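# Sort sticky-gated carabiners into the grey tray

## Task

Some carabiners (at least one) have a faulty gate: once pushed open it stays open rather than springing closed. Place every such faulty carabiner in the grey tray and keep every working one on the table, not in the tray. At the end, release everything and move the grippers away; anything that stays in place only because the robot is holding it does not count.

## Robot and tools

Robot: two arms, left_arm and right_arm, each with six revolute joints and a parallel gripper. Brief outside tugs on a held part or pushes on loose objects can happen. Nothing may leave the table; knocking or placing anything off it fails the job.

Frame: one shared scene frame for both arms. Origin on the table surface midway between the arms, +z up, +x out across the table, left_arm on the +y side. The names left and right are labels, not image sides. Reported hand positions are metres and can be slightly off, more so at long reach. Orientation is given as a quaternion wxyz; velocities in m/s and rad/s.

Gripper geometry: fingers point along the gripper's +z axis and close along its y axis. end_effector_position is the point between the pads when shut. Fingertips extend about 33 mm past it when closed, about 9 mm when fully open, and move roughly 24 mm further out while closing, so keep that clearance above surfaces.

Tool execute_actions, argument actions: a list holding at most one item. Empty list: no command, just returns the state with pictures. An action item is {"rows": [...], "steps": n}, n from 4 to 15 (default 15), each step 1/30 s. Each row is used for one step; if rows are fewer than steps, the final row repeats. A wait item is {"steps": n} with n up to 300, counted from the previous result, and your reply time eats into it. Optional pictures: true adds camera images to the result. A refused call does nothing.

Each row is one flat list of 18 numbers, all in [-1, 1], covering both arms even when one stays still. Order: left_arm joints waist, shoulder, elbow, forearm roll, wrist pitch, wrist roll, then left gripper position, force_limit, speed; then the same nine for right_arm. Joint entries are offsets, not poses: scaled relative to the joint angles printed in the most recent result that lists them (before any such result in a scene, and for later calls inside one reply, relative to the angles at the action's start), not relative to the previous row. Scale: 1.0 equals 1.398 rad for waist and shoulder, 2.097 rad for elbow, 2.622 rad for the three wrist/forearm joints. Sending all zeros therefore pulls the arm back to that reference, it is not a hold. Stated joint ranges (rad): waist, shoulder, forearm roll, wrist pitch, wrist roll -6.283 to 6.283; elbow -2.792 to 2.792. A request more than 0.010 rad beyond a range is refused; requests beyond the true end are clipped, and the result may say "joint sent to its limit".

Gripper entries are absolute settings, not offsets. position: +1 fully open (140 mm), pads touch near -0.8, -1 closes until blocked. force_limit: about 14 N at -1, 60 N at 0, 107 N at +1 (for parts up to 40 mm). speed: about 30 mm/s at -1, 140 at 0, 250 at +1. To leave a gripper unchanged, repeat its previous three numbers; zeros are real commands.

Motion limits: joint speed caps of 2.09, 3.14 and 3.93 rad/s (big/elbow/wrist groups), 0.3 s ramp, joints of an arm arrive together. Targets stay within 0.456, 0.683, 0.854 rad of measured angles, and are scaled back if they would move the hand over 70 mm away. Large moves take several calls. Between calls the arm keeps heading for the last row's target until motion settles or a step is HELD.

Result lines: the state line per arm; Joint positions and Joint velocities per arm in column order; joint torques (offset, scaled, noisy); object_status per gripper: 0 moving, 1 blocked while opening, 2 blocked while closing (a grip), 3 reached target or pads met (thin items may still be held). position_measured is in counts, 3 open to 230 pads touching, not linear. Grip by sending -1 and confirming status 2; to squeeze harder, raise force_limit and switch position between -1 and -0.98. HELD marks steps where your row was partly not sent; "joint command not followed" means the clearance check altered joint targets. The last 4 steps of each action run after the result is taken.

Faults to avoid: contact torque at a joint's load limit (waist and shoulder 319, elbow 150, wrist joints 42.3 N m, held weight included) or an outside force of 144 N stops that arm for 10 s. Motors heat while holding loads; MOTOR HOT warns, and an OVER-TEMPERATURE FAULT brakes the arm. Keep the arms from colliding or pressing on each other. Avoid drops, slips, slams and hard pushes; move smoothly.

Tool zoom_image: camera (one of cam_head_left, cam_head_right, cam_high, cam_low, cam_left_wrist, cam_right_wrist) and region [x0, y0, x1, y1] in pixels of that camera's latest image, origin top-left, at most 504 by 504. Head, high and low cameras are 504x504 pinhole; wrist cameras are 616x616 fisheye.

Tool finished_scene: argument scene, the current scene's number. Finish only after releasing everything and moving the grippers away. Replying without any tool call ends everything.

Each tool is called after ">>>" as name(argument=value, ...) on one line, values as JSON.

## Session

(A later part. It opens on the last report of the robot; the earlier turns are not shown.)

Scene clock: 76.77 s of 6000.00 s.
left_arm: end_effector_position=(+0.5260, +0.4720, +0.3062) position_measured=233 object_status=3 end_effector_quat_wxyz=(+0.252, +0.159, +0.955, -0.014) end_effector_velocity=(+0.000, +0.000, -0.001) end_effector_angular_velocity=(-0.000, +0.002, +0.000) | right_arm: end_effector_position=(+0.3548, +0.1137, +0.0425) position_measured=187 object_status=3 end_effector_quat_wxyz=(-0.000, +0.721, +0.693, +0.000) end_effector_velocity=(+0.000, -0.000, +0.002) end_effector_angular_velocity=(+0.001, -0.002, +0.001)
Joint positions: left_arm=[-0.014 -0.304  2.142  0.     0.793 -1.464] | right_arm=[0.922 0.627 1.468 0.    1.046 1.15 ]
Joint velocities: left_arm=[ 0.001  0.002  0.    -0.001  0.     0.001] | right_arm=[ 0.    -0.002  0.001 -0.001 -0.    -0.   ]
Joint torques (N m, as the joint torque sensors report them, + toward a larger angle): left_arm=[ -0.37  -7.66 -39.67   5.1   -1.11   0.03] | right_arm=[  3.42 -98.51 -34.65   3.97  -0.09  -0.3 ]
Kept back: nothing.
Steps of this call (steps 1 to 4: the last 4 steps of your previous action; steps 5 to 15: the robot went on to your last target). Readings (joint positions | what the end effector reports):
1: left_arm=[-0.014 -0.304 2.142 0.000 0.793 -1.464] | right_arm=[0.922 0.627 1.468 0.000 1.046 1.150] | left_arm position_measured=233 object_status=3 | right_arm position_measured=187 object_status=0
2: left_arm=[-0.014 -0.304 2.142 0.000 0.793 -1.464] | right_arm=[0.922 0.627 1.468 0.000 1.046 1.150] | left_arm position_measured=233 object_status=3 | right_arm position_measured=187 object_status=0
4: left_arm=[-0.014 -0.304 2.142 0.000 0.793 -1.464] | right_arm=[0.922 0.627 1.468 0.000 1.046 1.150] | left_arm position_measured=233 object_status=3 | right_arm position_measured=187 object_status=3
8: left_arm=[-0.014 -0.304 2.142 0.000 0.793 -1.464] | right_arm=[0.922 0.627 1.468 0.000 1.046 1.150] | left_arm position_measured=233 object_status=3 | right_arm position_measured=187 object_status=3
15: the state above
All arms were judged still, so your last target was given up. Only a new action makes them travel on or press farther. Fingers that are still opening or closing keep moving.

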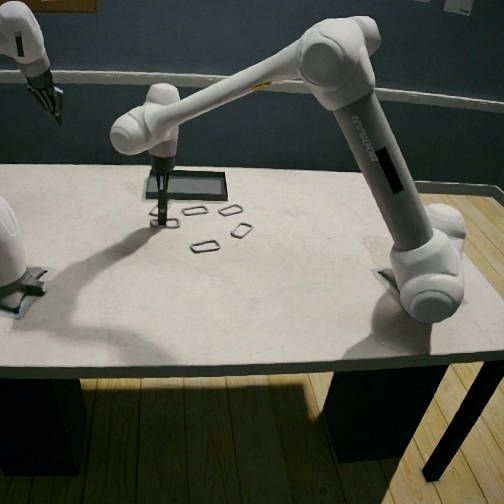

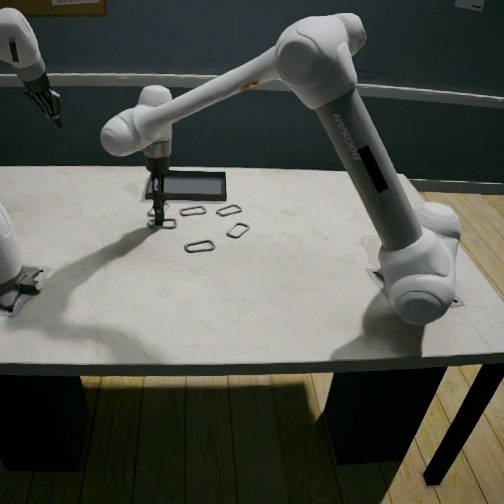

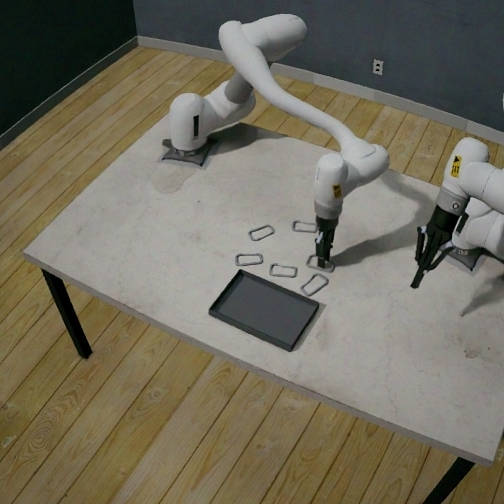

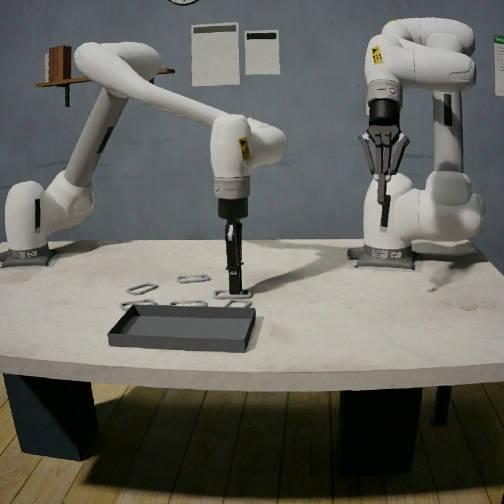

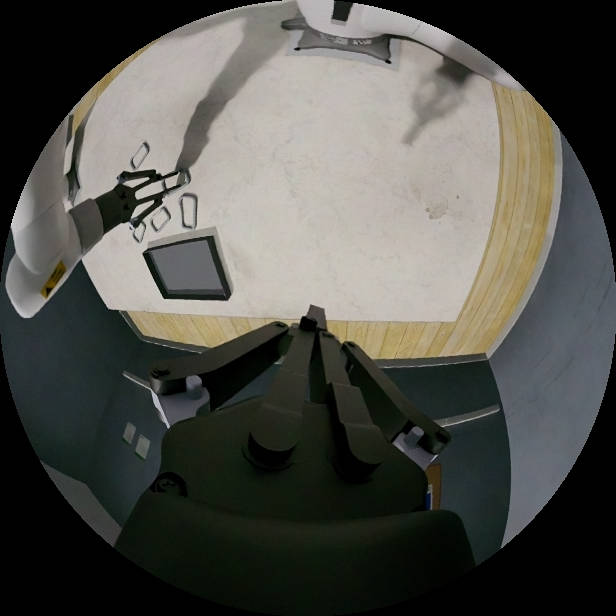

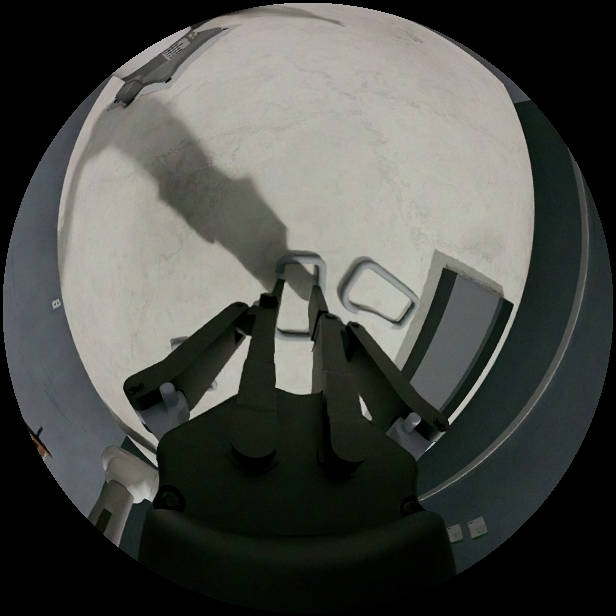

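>>> execute_actions(actions=[{"rows":[[0,0,0,0,0,0,-0.9,0,1,0,-0.023,-0.012,0,0.022,0,-0.46,-0.6,0],[0,0,0,0,0,0,-0.9,0,1,0,-0.023,-0.012,0,0.022,0,-0.46,-0.6,0],[0,0,0,0,0,0,-0.9,0,1,0,-0.023,-0.012,0,0.022,0,-0.46,-0.6,0],[0,0,0,0,0,0,-0.9,0,1,0,-0.023,-0.012,0,0.022,0,-0.46,-0.6,0],[0,0,0,0,0,0,-0.9,0,1,0,-0.023,-0.012,0,0.022,0,-0.46,-0.6,0],[0,0,0,0,0,0,-0.9,0,1,0,-0.023,-0.012,0,0.022,0,0.05,-0.6,0]],"steps":15}], pictures=false)

>>> execute_actions(actions=[{"steps":10}], pictures=true)

>>> zoom_image(camera="cam_right_wrist", region=[200, 200, 400, 400])

Scene clock: 77.60 s of 6000.00 s.
left_arm: end_effector_position=(+0.5260, +0.4720, +0.3062) position_measured=233 object_status=3 end_effector_quat_wxyz=(+0.252, +0.159, +0.955, -0.014) end_effector_velocity=(+0.000, +0.001, +0.000) end_effector_angular_velocity=(-0.000, -0.001, +0.002) | right_arm: end_effector_position=(+0.3542, +0.1126, +0.0816) position_measured=154 object_status=0 end_effector_quat_wxyz=(-0.000, +0.721, +0.693, +0.000) end_effector_velocity=(+0.000, -0.001, +0.005) end_effector_angular_velocity=(-0.003, -0.000, +0.001)
Joint positions: left_arm=[-0.014 -0.304  2.142  0.     0.793 -1.464] | right_arm=[0.922 0.595 1.443 0.    1.103 1.15 ]
Joint velocities: left_arm=[ 0.002 -0.    -0.     0.    -0.    -0.001] | right_arm=[-0.    -0.003 -0.004 -0.002  0.01  -0.   ]
Joint torques (N m, as the joint torque sensors report them, + toward a larger angle): left_arm=[ -0.48  -7.85 -39.47   5.04  -1.09   0.06] | right_arm=[  4.04 -97.87 -34.3    3.68  -0.17  -0.49]
Steps of this call (steps 1 to 14: nothing new was sent; steps 15 to 25: the first 11 steps of this action). Readings (joint positions | what the end effector reports):
15: left_arm=[-0.014 -0.304 2.142 0.000 0.793 -1.464] | right_arm=[0.922 0.627 1.468 0.000 1.046 1.150] | left_arm position_measured=233 object_status=3 | right_arm position_measured=187 object_status=3
16: left_arm=[-0.014 -0.304 2.142 0.000 0.793 -1.464] | right_arm=[0.922 0.623 1.466 0.000 1.053 1.150] | left_arm position_measured=233 object_status=3 | right_arm position_measured=187 object_status=3
18: left_arm=[-0.014 -0.304 2.142 0.000 0.793 -1.464] | right_arm=[0.922 0.606 1.452 0.000 1.082 1.150] | left_arm position_measured=233 object_status=3 | right_arm position_measured=187 object_status=3
22: left_arm=[-0.014 -0.304 2.142 0.000 0.793 -1.464] | right_arm=[0.922 0.596 1.444 0.000 1.101 1.150] | left_arm position_measured=233 object_status=3 | right_arm position_measured=177 object_status=0
25: the state above

Scene clock: 77.93 s of 6000.00 s.
left_arm: end_effector_position=(+0.5260, +0.4720, +0.3062) position_measured=233 object_status=3 end_effector_quat_wxyz=(+0.252, +0.159, +0.955, -0.014) end_effector_velocity=(-0.000, -0.000, +0.000) end_effector_angular_velocity=(-0.001, -0.001, +0.000) | right_arm: end_effector_position=(+0.3543, +0.1126, +0.0821) position_measured=123 object_status=3 end_effector_quat_wxyz=(-0.000, +0.721, +0.693, +0.000) end_effector_velocity=(+0.000, +0.000, +0.000) end_effector_angular_velocity=(+0.000, -0.001, +0.001)
Joint positions: left_arm=[-0.014 -0.304  2.142  0.     0.793 -1.464] | right_arm=[0.922 0.594 1.443 0.    1.104 1.15 ]
Joint velocities: left_arm=[-0.001 -0.001  0.    -0.     0.    -0.002] | right_arm=[ 0.001 -0.    -0.001 -0.001 -0.     0.   ]
Joint torques (N m, as the joint torque sensors report them, + toward a larger angle): left_arm=[ -0.51  -7.36 -39.57   5.1   -1.06   0.06] | right_arm=[  1.28 -96.09 -35.51   3.75  -0.23  -0.21]
Kept back: nothing.
Steps of this call (steps 1 to 4: the last 4 steps of your previous action; steps 5 to 10: the robot went on to your last target). Readings (joint positions | what the end effector reports):
1: left_arm=[-0.014 -0.304 2.142 0.000 0.793 -1.464] | right_arm=[0.922 0.595 1.443 0.000 1.103 1.150] | left_arm position_measured=233 object_status=3 | right_arm position_measured=146 object_status=0
2: left_arm=[-0.014 -0.304 2.142 0.000 0.793 -1.464] | right_arm=[0.922 0.595 1.443 0.000 1.103 1.150] | left_arm position_measured=233 object_status=3 | right_arm position_measured=139 object_status=0
4: left_arm=[-0.014 -0.304 2.142 0.000 0.793 -1.464] | right_arm=[0.922 0.595 1.443 0.000 1.103 1.150] | left_arm position_measured=233 object_status=3 | right_arm position_measured=125 object_status=0
8: left_arm=[-0.014 -0.304 2.142 0.000 0.793 -1.464] | right_arm=[0.922 0.595 1.443 0.000 1.103 1.150] | left_arm position_measured=233 object_status=3 | right_arm position_measured=123 object_status=0
10: the state above

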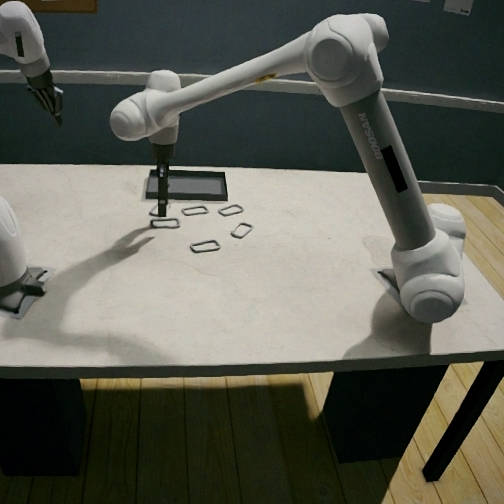

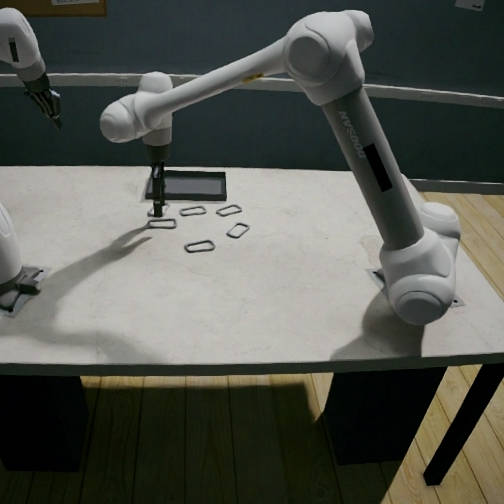

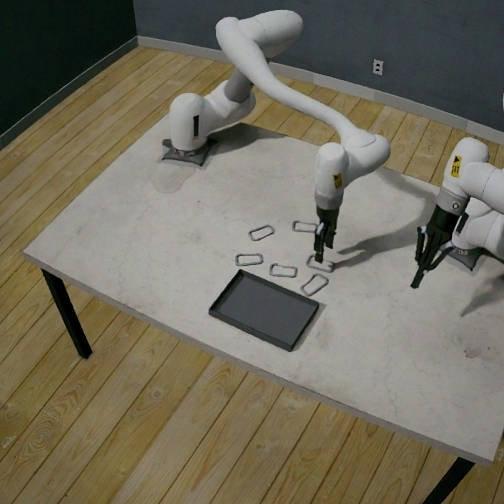

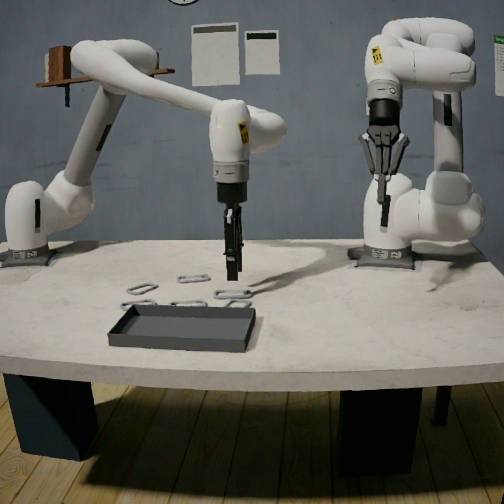

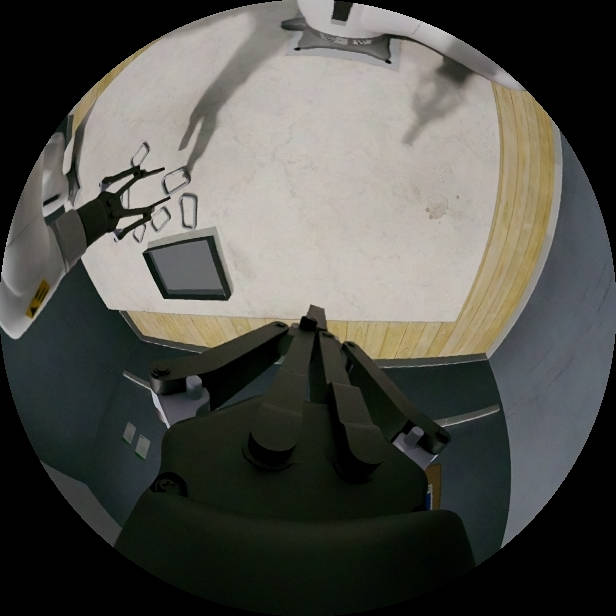

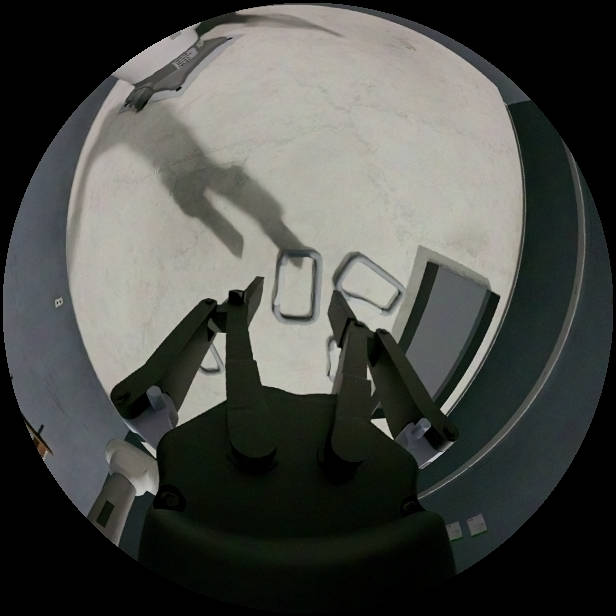

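Region (200, 200, 400, 400) of cam_right_wrist's 616x616 image, scaled by 2.520, with more detail than that image has.

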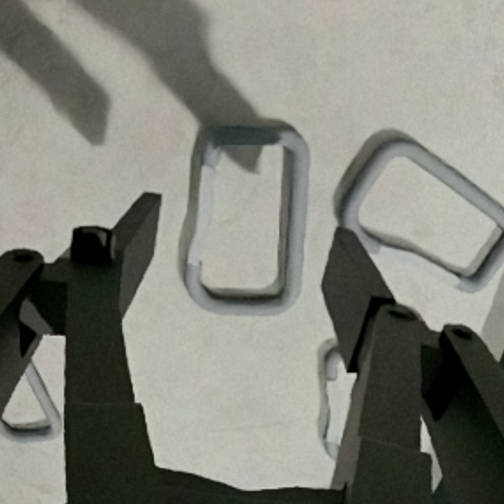

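>>> execute_actions(actions=[{"rows":[[0,0,0,0,0,0,-0.9,0,1,-0.0032,0.010,0.012,0,-0.013,-0.0017,0.05,-0.6,0],[0,0,0,0,0,0,-0.9,0,1,-0.0032,0.0228,0.0176,0,-0.0262,-0.0017,0.05,-0.6,0]],"steps":15}], pictures=false)

>>> execute_actions(actions=[{"steps":10}], pictures=true)

>>> zoom_image(camera="cam_right_wrist", region=[200, 200, 400, 400])

Scene clock: 78.60 s of 6000.00 s.
left_arm: end_effector_position=(+0.5260, +0.4720, +0.3062) position_measured=233 object_status=3 end_effector_quat_wxyz=(+0.252, +0.159, +0.955, -0.014) end_effector_velocity=(-0.000, +0.000, +0.001) end_effector_angular_velocity=(+0.000, -0.002, -0.000) | right_arm: end_effector_position=(+0.3567, +0.1091, +0.0379) position_measured=123 object_status=3 end_effector_quat_wxyz=(-0.000, +0.721, +0.693, +0.000) end_effector_velocity=(+0.000, -0.000, -0.008) end_effector_angular_velocity=(+0.002, -0.001, +0.001)
Joint positions: left_arm=[-0.014 -0.304  2.142  0.     0.793 -1.464] | right_arm=[0.918 0.626 1.479 0.    1.036 1.145]
Joint velocities: left_arm=[-0.    -0.002  0.     0.001 -0.    -0.001] | right_arm=[-0.001  0.005  0.007 -0.001 -0.014 -0.001]
Joint torques (N m, as the joint torque sensors report them, + toward a larger angle): left_arm=[ -0.3   -7.62 -39.61   5.09  -1.15   0.06] | right_arm=[  3.88 -99.34 -35.3    3.89  -0.19  -0.25]
Steps of this call (steps 1 to 9: the robot went on to your last target; steps 10 to 20: the first 11 steps of this action). Readings (joint positions | what the end effector reports):
10: left_arm=[-0.014 -0.304 2.142 0.000 0.793 -1.464] | right_arm=[0.922 0.594 1.443 0.000 1.104 1.150] | left_arm position_measured=233 object_status=3 | right_arm position_measured=123 object_status=3
11: left_arm=[-0.014 -0.304 2.142 0.000 0.793 -1.464] | right_arm=[0.922 0.596 1.446 0.000 1.098 1.149] | left_arm position_measured=233 object_status=3 | right_arm position_measured=123 object_status=3
13: left_arm=[-0.014 -0.304 2.142 0.000 0.793 -1.464] | right_arm=[0.919 0.610 1.464 0.000 1.068 1.147] | left_arm position_measured=233 object_status=3 | right_arm position_measured=123 object_status=3
17: left_arm=[-0.014 -0.304 2.142 0.000 0.793 -1.464] | right_arm=[0.918 0.624 1.478 0.000 1.039 1.145] | left_arm position_measured=233 object_status=3 | right_arm position_measured=123 object_status=3
20: the state above

Scene clock: 78.93 s of 6000.00 s.
left_arm: end_effector_position=(+0.5260, +0.4720, +0.3062) position_measured=233 object_status=3 end_effector_quat_wxyz=(+0.252, +0.159, +0.955, -0.014) end_effector_velocity=(+0.000, +0.000, -0.000) end_effector_angular_velocity=(-0.000, +0.001, +0.002) | right_arm: end_effector_position=(+0.3567, +0.1090, +0.0371) position_measured=123 object_status=3 end_effector_quat_wxyz=(-0.000, +0.721, +0.693, +0.000) end_effector_velocity=(+0.000, -0.000, -0.000) end_effector_angular_velocity=(-0.001, +0.000, -0.000)
Joint positions: left_arm=[-0.014 -0.304  2.142  0.     0.793 -1.464] | right_arm=[0.918 0.626 1.48  0.    1.035 1.145]
Joint velocities: left_arm=[ 0.     0.001 -0.     0.    -0.    -0.002] | right_arm=[-0.  0.  0. -0.  0. -0.]
Joint torques (N m, as the joint torque sensors report them, + toward a larger angle): left_arm=[ -0.35  -7.77 -39.4    5.15  -1.    -0.03] | right_arm=[  1.74 -98.79 -34.55   3.63  -0.2   -0.12]
Kept back: nothing.
Steps of this call (steps 1 to 4: the last 4 steps of your previous action; steps 5 to 10: the robot went on to your last target). Readings (joint positions | what the end effector reports):
1: left_arm=[-0.014 -0.304 2.142 0.000 0.793 -1.464] | right_arm=[0.918 0.626 1.479 0.000 1.035 1.145] | left_arm position_measured=233 object_status=3 | right_arm position_measured=123 object_status=3
2: left_arm=[-0.014 -0.304 2.142 0.000 0.793 -1.464] | right_arm=[0.918 0.626 1.480 0.000 1.035 1.145] | left_arm position_measured=233 object_status=3 | right_arm position_measured=123 object_status=3
4: left_arm=[-0.014 -0.304 2.142 0.000 0.793 -1.464] | right_arm=[0.918 0.626 1.480 0.000 1.035 1.145] | left_arm position_measured=233 object_status=3 | right_arm position_measured=123 object_status=3
8: left_arm=[-0.014 -0.304 2.142 0.000 0.793 -1.464] | right_arm=[0.918 0.626 1.480 0.000 1.035 1.145] | left_arm position_measured=233 object_status=3 | right_arm position_measured=123 object_status=3
10: the state above

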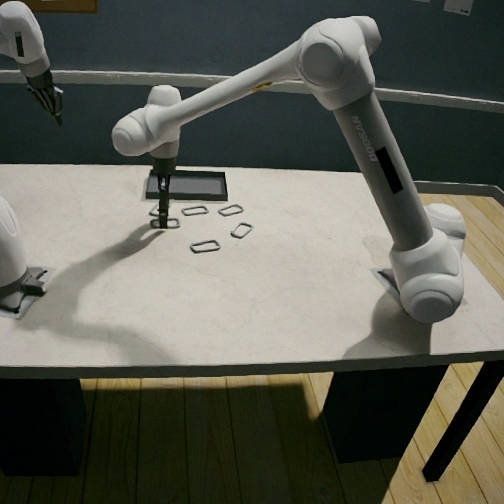

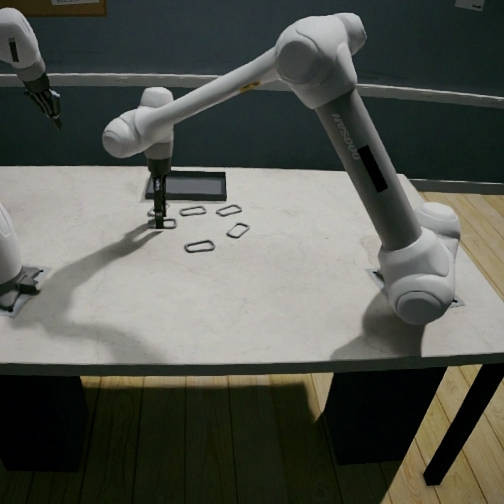

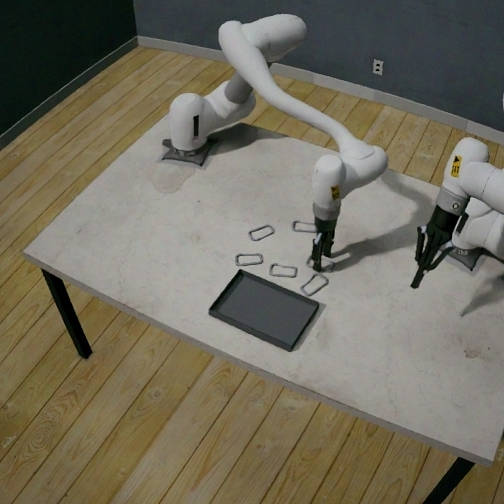

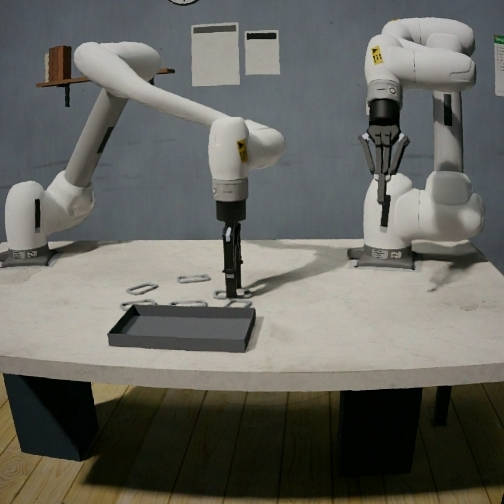

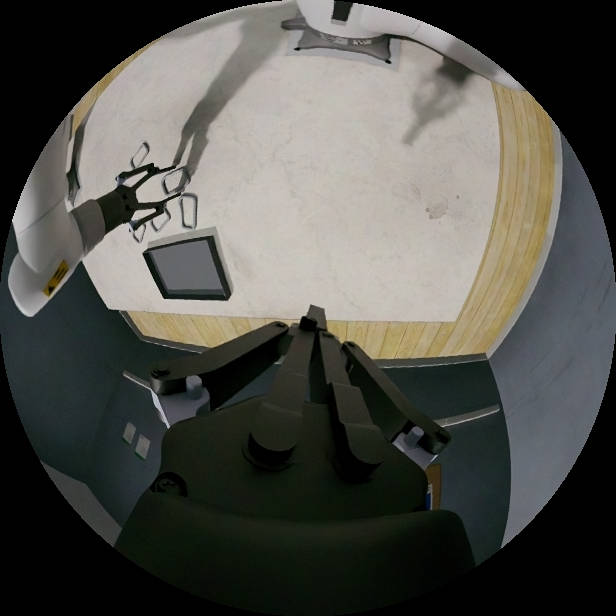

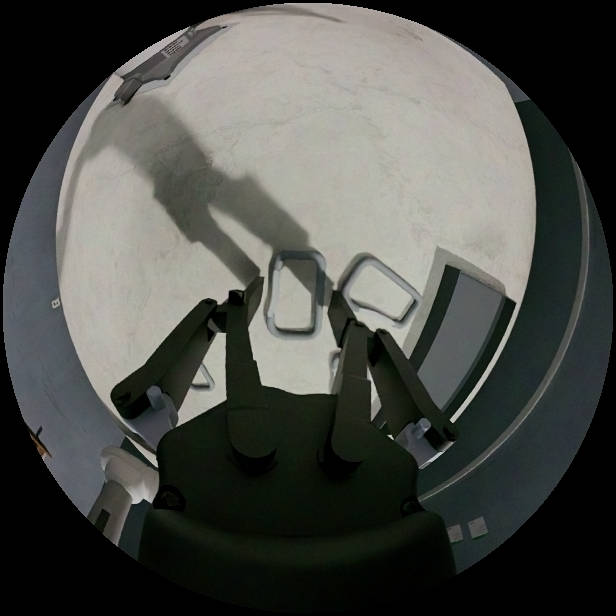

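Region (200, 200, 400, 400) of cam_right_wrist's 616x616 image, scaled by 2.520, with more detail than that image has.

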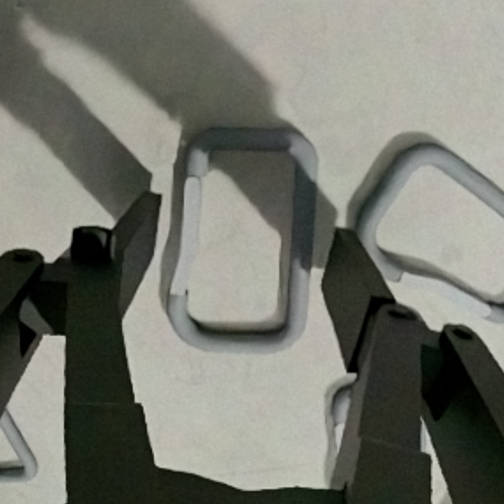

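>>> execute_actions(actions=[{"rows":[[0,0,0,0,0,0,-0.9,0,1,0,0,0,0,0,0,-0.3,-0.6,-0.5]],"steps":15}], pictures=false)

>>> execute_actions(actions=[{"steps":8}], pictures=true)

>>> zoom_image(camera="cam_right_wrist", region=[200, 200, 400, 400])

Scene clock: 79.47 s of 6000.00 s.
left_arm: end_effector_position=(+0.5260, +0.4720, +0.3062) position_measured=233 object_status=3 end_effector_quat_wxyz=(+0.252, +0.159, +0.955, -0.014) end_effector_velocity=(+0.000, +0.001, -0.000) end_effector_angular_velocity=(+0.001, +0.001, +0.002) | right_arm: end_effector_position=(+0.3567, +0.1090, +0.0371) position_measured=151 object_status=0 end_effector_quat_wxyz=(-0.000, +0.721, +0.693, +0.000) end_effector_velocity=(-0.000, -0.000, -0.001) end_effector_angular_velocity=(-0.001, +0.001, +0.001)
Joint positions: left_arm=[-0.014 -0.304  2.142  0.     0.793 -1.464] | right_arm=[0.918 0.626 1.48  0.    1.035 1.145]
Joint velocities: left_arm=[ 0.002  0.001  0.     0.001 -0.    -0.   ] | right_arm=[ 0.     0.001  0.    -0.    -0.    -0.   ]
Joint torques (N m, as the joint torque sensors report them, + toward a larger angle): left_arm=[  0.52  -7.36 -39.69   5.05  -1.2    0.1 ] | right_arm=[  4.66 -79.75 -24.14   3.92  -0.22  -0.37]
Steps of this call (steps 1 to 5: the robot went on to your last target; steps 6 to 16: the first 11 steps of this action). Readings (joint positions | what the end effector reports):
6: left_arm=[-0.014 -0.304 2.142 0.000 0.793 -1.464] | right_arm=[0.918 0.626 1.480 0.000 1.035 1.145] | left_arm position_measured=233 object_status=3 | right_arm position_measured=123 object_status=0
7: left_arm=[-0.014 -0.304 2.142 0.000 0.793 -1.464] | right_arm=[0.918 0.626 1.480 0.000 1.035 1.145] | left_arm position_measured=233 object_status=3 | right_arm position_measured=124 object_status=0
9: left_arm=[-0.014 -0.304 2.142 0.000 0.793 -1.464] | right_arm=[0.918 0.626 1.480 0.000 1.035 1.145] | left_arm position_measured=233 object_status=3 | right_arm position_measured=133 object_status=0
13: left_arm=[-0.014 -0.304 2.142 0.000 0.793 -1.464] | right_arm=[0.918 0.626 1.480 0.000 1.035 1.145] | left_arm position_measured=233 object_status=3 | right_arm position_measured=151 object_status=0
16: the state above

Scene clock: 79.73 s of 6000.00 s.
left_arm: end_effector_position=(+0.5260, +0.4720, +0.3062) position_measured=233 object_status=3 end_effector_quat_wxyz=(+0.252, +0.159, +0.955, -0.014) end_effector_velocity=(-0.000, +0.000, +0.000) end_effector_angular_velocity=(-0.000, -0.001, +0.000) | right_arm: end_effector_position=(+0.3567, +0.1090, +0.0371) position_measured=151 object_status=2 end_effector_quat_wxyz=(-0.000, +0.721, +0.693, +0.000) end_effector_velocity=(-0.001, +0.000, -0.001) end_effector_angular_velocity=(-0.001, +0.001, -0.000)
Joint positions: left_arm=[-0.014 -0.304  2.142  0.     0.793 -1.464] | right_arm=[0.918 0.626 1.48  0.    1.035 1.145]
Joint velocities: left_arm=[ 0.    -0.001 -0.    -0.     0.    -0.   ] | right_arm=[ 0.001  0.002  0.    -0.    -0.     0.001]
Joint torques (N m, as the joint torque sensors report them, + toward a larger angle): left_arm=[ -0.24  -7.53 -39.65   5.08  -1.12   0.1 ] | right_arm=[  3.4  -82.04 -25.33   3.97  -0.21  -0.41]
Kept back: nothing.
Steps of this call (steps 1 to 4: the last 4 steps of your previous action; steps 5 to 8: the robot went on to your last target). Readings (joint positions | what the end effector reports):
1: left_arm=[-0.014 -0.304 2.142 0.000 0.793 -1.464] | right_arm=[0.918 0.626 1.480 0.000 1.035 1.145] | left_arm position_measured=233 object_status=3 | right_arm position_measured=151 object_status=0
2: left_arm=[-0.014 -0.304 2.142 0.000 0.793 -1.464] | right_arm=[0.918 0.626 1.480 0.000 1.035 1.145] | left_arm position_measured=233 object_status=3 | right_arm position_measured=151 object_status=2
4: left_arm=[-0.014 -0.304 2.142 0.000 0.793 -1.464] | right_arm=[0.918 0.626 1.480 0.000 1.035 1.145] | left_arm position_measured=233 object_status=3 | right_arm position_measured=151 object_status=2
8: the state above

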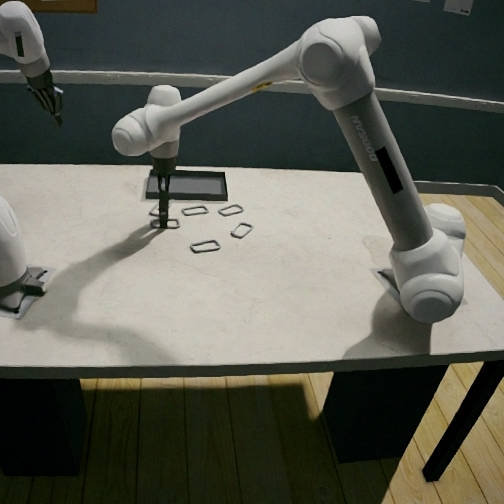

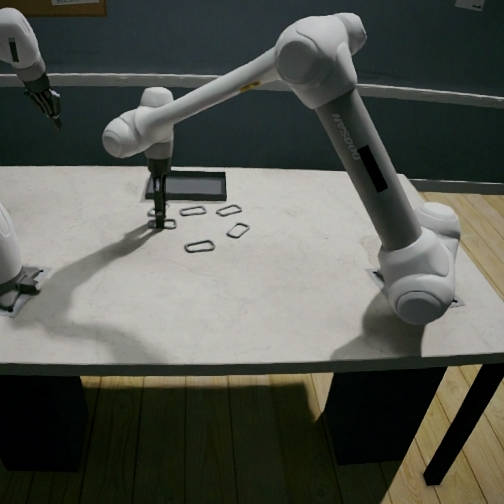

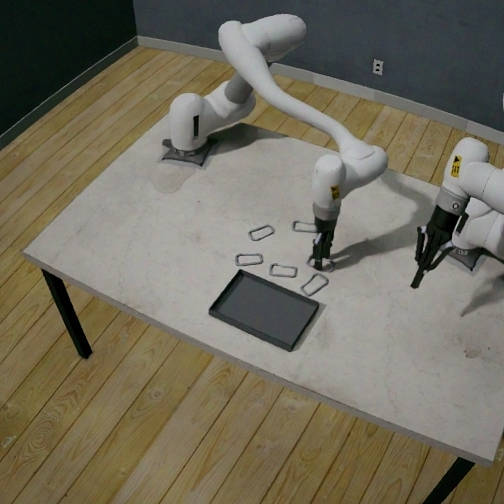

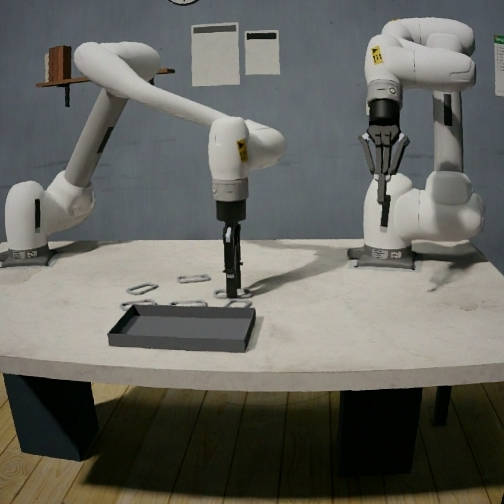

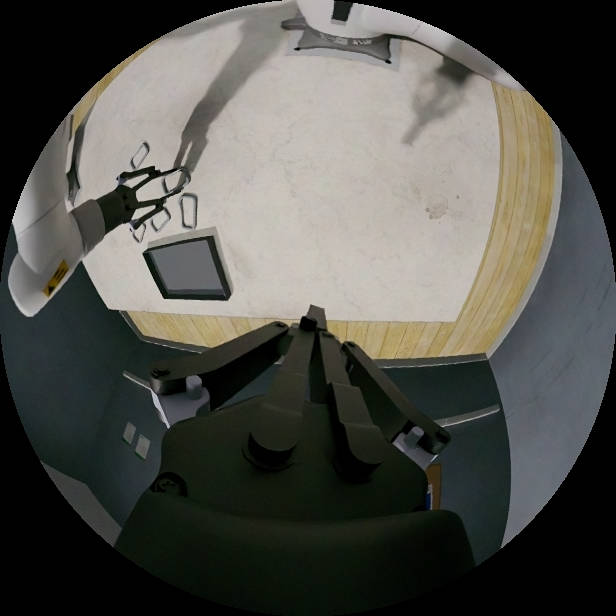

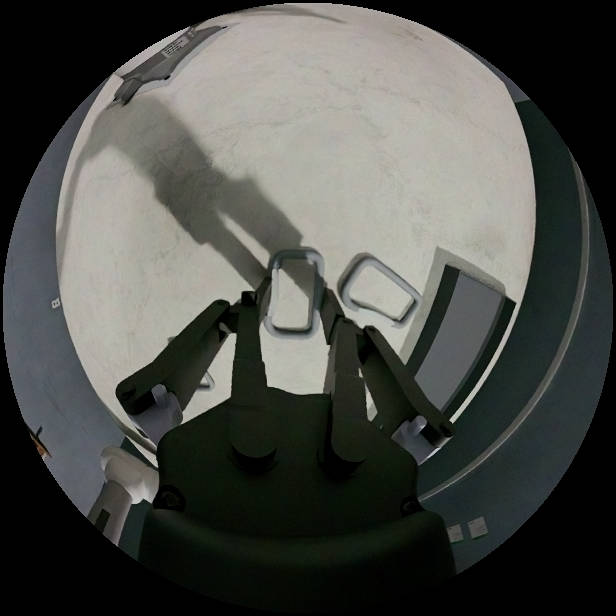

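Region (200, 200, 400, 400) of cam_right_wrist's 616x616 image, scaled by 2.520, with more detail than that image has.

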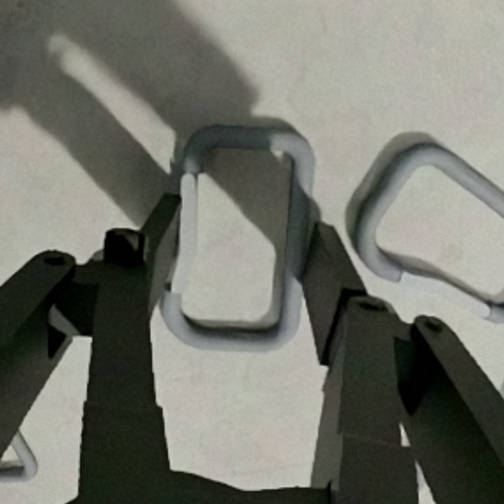

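>>> execute_actions(actions=[{"rows":[[0,0,0,0,0,0,-0.9,0,1,0,-0.0003,-0.00015,0,0.00028,0,-0.46,-0.6,-0.8],[0,0,0,0,0,0,-0.9,0,1,0,-0.0003,-0.00015,0,0.00028,0,-0.46,-0.6,-0.8],[0,0,0,0,0,0,-0.9,0,1,0,-0.0003,-0.00015,0,0.00028,0,-0.46,-0.6,-0.8],[0,0,0,0,0,0,-0.9,0,1,0,-0.0006,-0.0003,0,0.00055,0,-0.46,-0.6,-0.8],[0,0,0,0,0,0,-0.9,0,1,0,-0.0006,-0.0003,0,0.00055,0,-0.46,-0.6,-0.8],[0,0,0,0,0,0,-0.9,0,1,0,-0.0006,-0.0003,0,0.00055,0,-0.46,-0.6,-0.8],[0,0,0,0,0,0,-0.9,0,1,0,-0.0009,-0.00045,0,0.0008,0,-0.46,-0.6,-0.8]],"steps":15}], pictures=false)

>>> execute_actions(actions=[{"steps":10}], pictures=true)

>>> zoom_image(camera="cam_right_wrist", region=[200, 200, 400, 400])

Scene clock: 80.43 s of 6000.00 s.
left_arm: end_effector_position=(+0.5260, +0.4720, +0.3062) position_measured=233 object_status=3 end_effector_quat_wxyz=(+0.252, +0.159, +0.955, -0.014) end_effector_velocity=(-0.000, -0.001, +0.000) end_effector_angular_velocity=(-0.000, -0.001, -0.002) | right_arm: end_effector_position=(+0.3567, +0.1090, +0.0383) position_measured=152 object_status=0 end_effector_quat_wxyz=(-0.000, +0.721, +0.693, +0.000) end_effector_velocity=(+0.000, +0.000, +0.003) end_effector_angular_velocity=(+0.001, -0.001, -0.000)
Joint positions: left_arm=[-0.014 -0.304  2.142  0.     0.793 -1.464] | right_arm=[0.918 0.625 1.479 0.    1.037 1.145]
Joint velocities: left_arm=[-0.002 -0.001  0.     0.    -0.    -0.001] | right_arm=[ 0.    -0.002 -0.001 -0.     0.002  0.   ]
Joint torques (N m, as the joint torque sensors report them, + toward a larger angle): left_arm=[ -0.3   -7.77 -39.57   5.07  -1.03   0.08] | right_arm=[  3.84 -98.57 -34.66   3.92  -0.01  -0.36]
Steps of this call (steps 1 to 10: the robot went on to your last target; steps 11 to 21: the first 11 steps of this action). Readings (joint positions | what the end effector reports):
11: left_arm=[-0.014 -0.304 2.142 0.000 0.793 -1.464] | right_arm=[0.918 0.626 1.480 0.000 1.035 1.145] | left_arm position_measured=233 object_status=3 | right_arm position_measured=151 object_status=0
12: left_arm=[-0.014 -0.304 2.142 0.000 0.793 -1.464] | right_arm=[0.918 0.626 1.480 0.000 1.035 1.145] | left_arm position_measured=233 object_status=3 | right_arm position_measured=151 object_status=0
14: left_arm=[-0.014 -0.304 2.142 0.000 0.793 -1.464] | right_arm=[0.918 0.626 1.480 0.000 1.035 1.145] | left_arm position_measured=233 object_status=3 | right_arm position_measured=151 object_status=0
18: left_arm=[-0.014 -0.304 2.142 0.000 0.793 -1.464] | right_arm=[0.918 0.626 1.479 0.000 1.036 1.145] | left_arm position_measured=233 object_status=3 | right_arm position_measured=152 object_status=0
21: the state above

Scene clock: 80.77 s of 6000.00 s.
left_arm: end_effector_position=(+0.5260, +0.4720, +0.3062) position_measured=233 object_status=3 end_effector_quat_wxyz=(+0.252, +0.159, +0.955, -0.014) end_effector_velocity=(+0.000, -0.000, -0.001) end_effector_angular_velocity=(-0.000, +0.002, +0.000) | right_arm: end_effector_position=(+0.3567, +0.1090, +0.0386) position_measured=152 object_status=2 end_effector_quat_wxyz=(-0.000, +0.721, +0.693, +0.000) end_effector_velocity=(-0.000, -0.000, -0.002) end_effector_angular_velocity=(-0.002, +0.001, -0.000)
Joint positions: left_arm=[-0.014 -0.304  2.142  0.     0.793 -1.464] | right_arm=[0.918 0.625 1.479 0.    1.037 1.145]
Joint velocities: left_arm=[-0.     0.002  0.    -0.    -0.    -0.   ] | right_arm=[-0.     0.002 -0.     0.001 -0.    -0.   ]
Joint torques (N m, as the joint torque sensors report them, + toward a larger angle): left_arm=[ -0.26  -7.64 -39.69   5.04  -1.05  -0.03] | right_arm=[  1.96 -99.12 -34.41   3.82  -0.14  -0.21]
Kept back: nothing.
Steps of this call (steps 1 to 4: the last 4 steps of your previous action; steps 5 to 10: the robot went on to your last target). Readings (joint positions | what the end effector reports):
1: left_arm=[-0.014 -0.304 2.142 0.000 0.793 -1.464] | right_arm=[0.918 0.625 1.479 0.000 1.037 1.145] | left_arm position_measured=233 object_status=3 | right_arm position_measured=152 object_status=0
2: left_arm=[-0.014 -0.304 2.142 0.000 0.793 -1.464] | right_arm=[0.918 0.625 1.479 0.000 1.037 1.145] | left_arm position_measured=233 object_status=3 | right_arm position_measured=152 object_status=0
4: left_arm=[-0.014 -0.304 2.142 0.000 0.793 -1.464] | right_arm=[0.918 0.625 1.479 0.000 1.037 1.145] | left_arm position_measured=233 object_status=3 | right_arm position_measured=152 object_status=2
8: left_arm=[-0.014 -0.304 2.142 0.000 0.793 -1.464] | right_arm=[0.918 0.625 1.479 0.000 1.037 1.145] | left_arm position_measured=233 object_status=3 | right_arm position_measured=152 object_status=2
10: the state above

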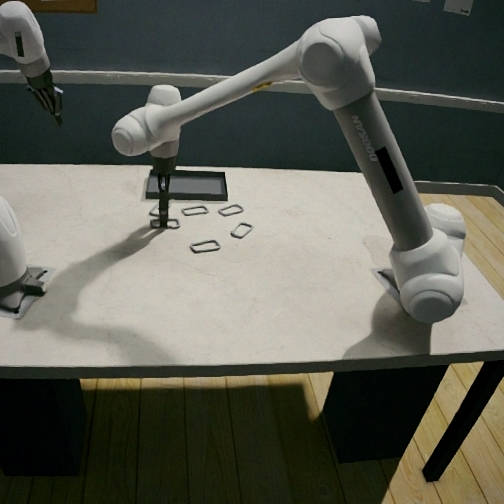

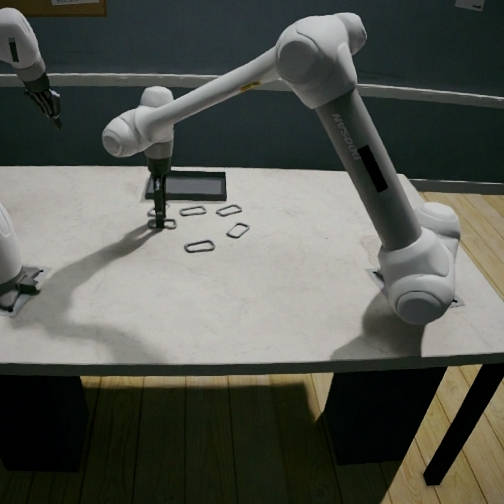

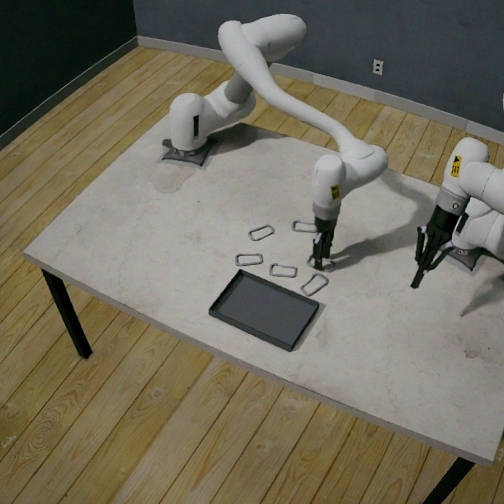

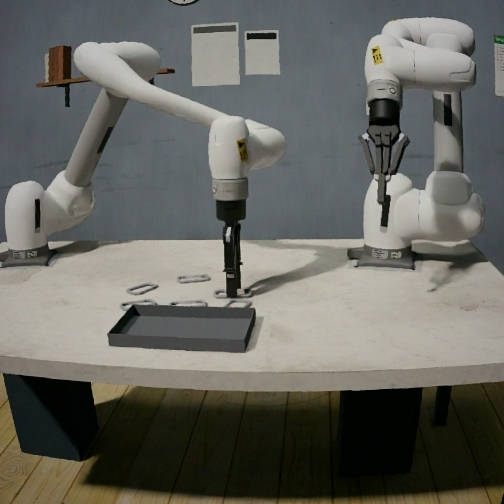

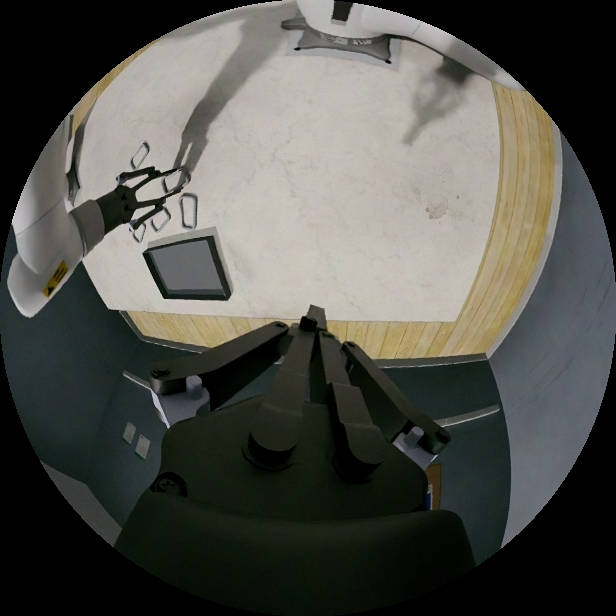

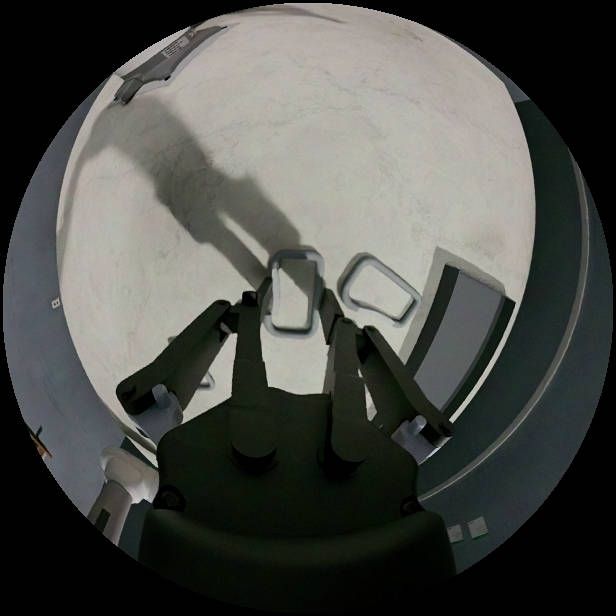

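Region (200, 200, 400, 400) of cam_right_wrist's 616x616 image, scaled by 2.520, with more detail than that image has.

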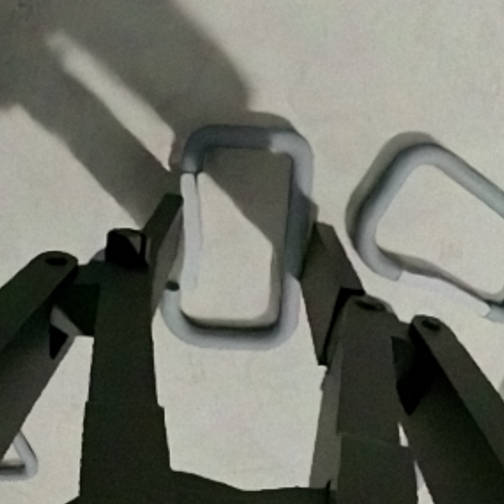

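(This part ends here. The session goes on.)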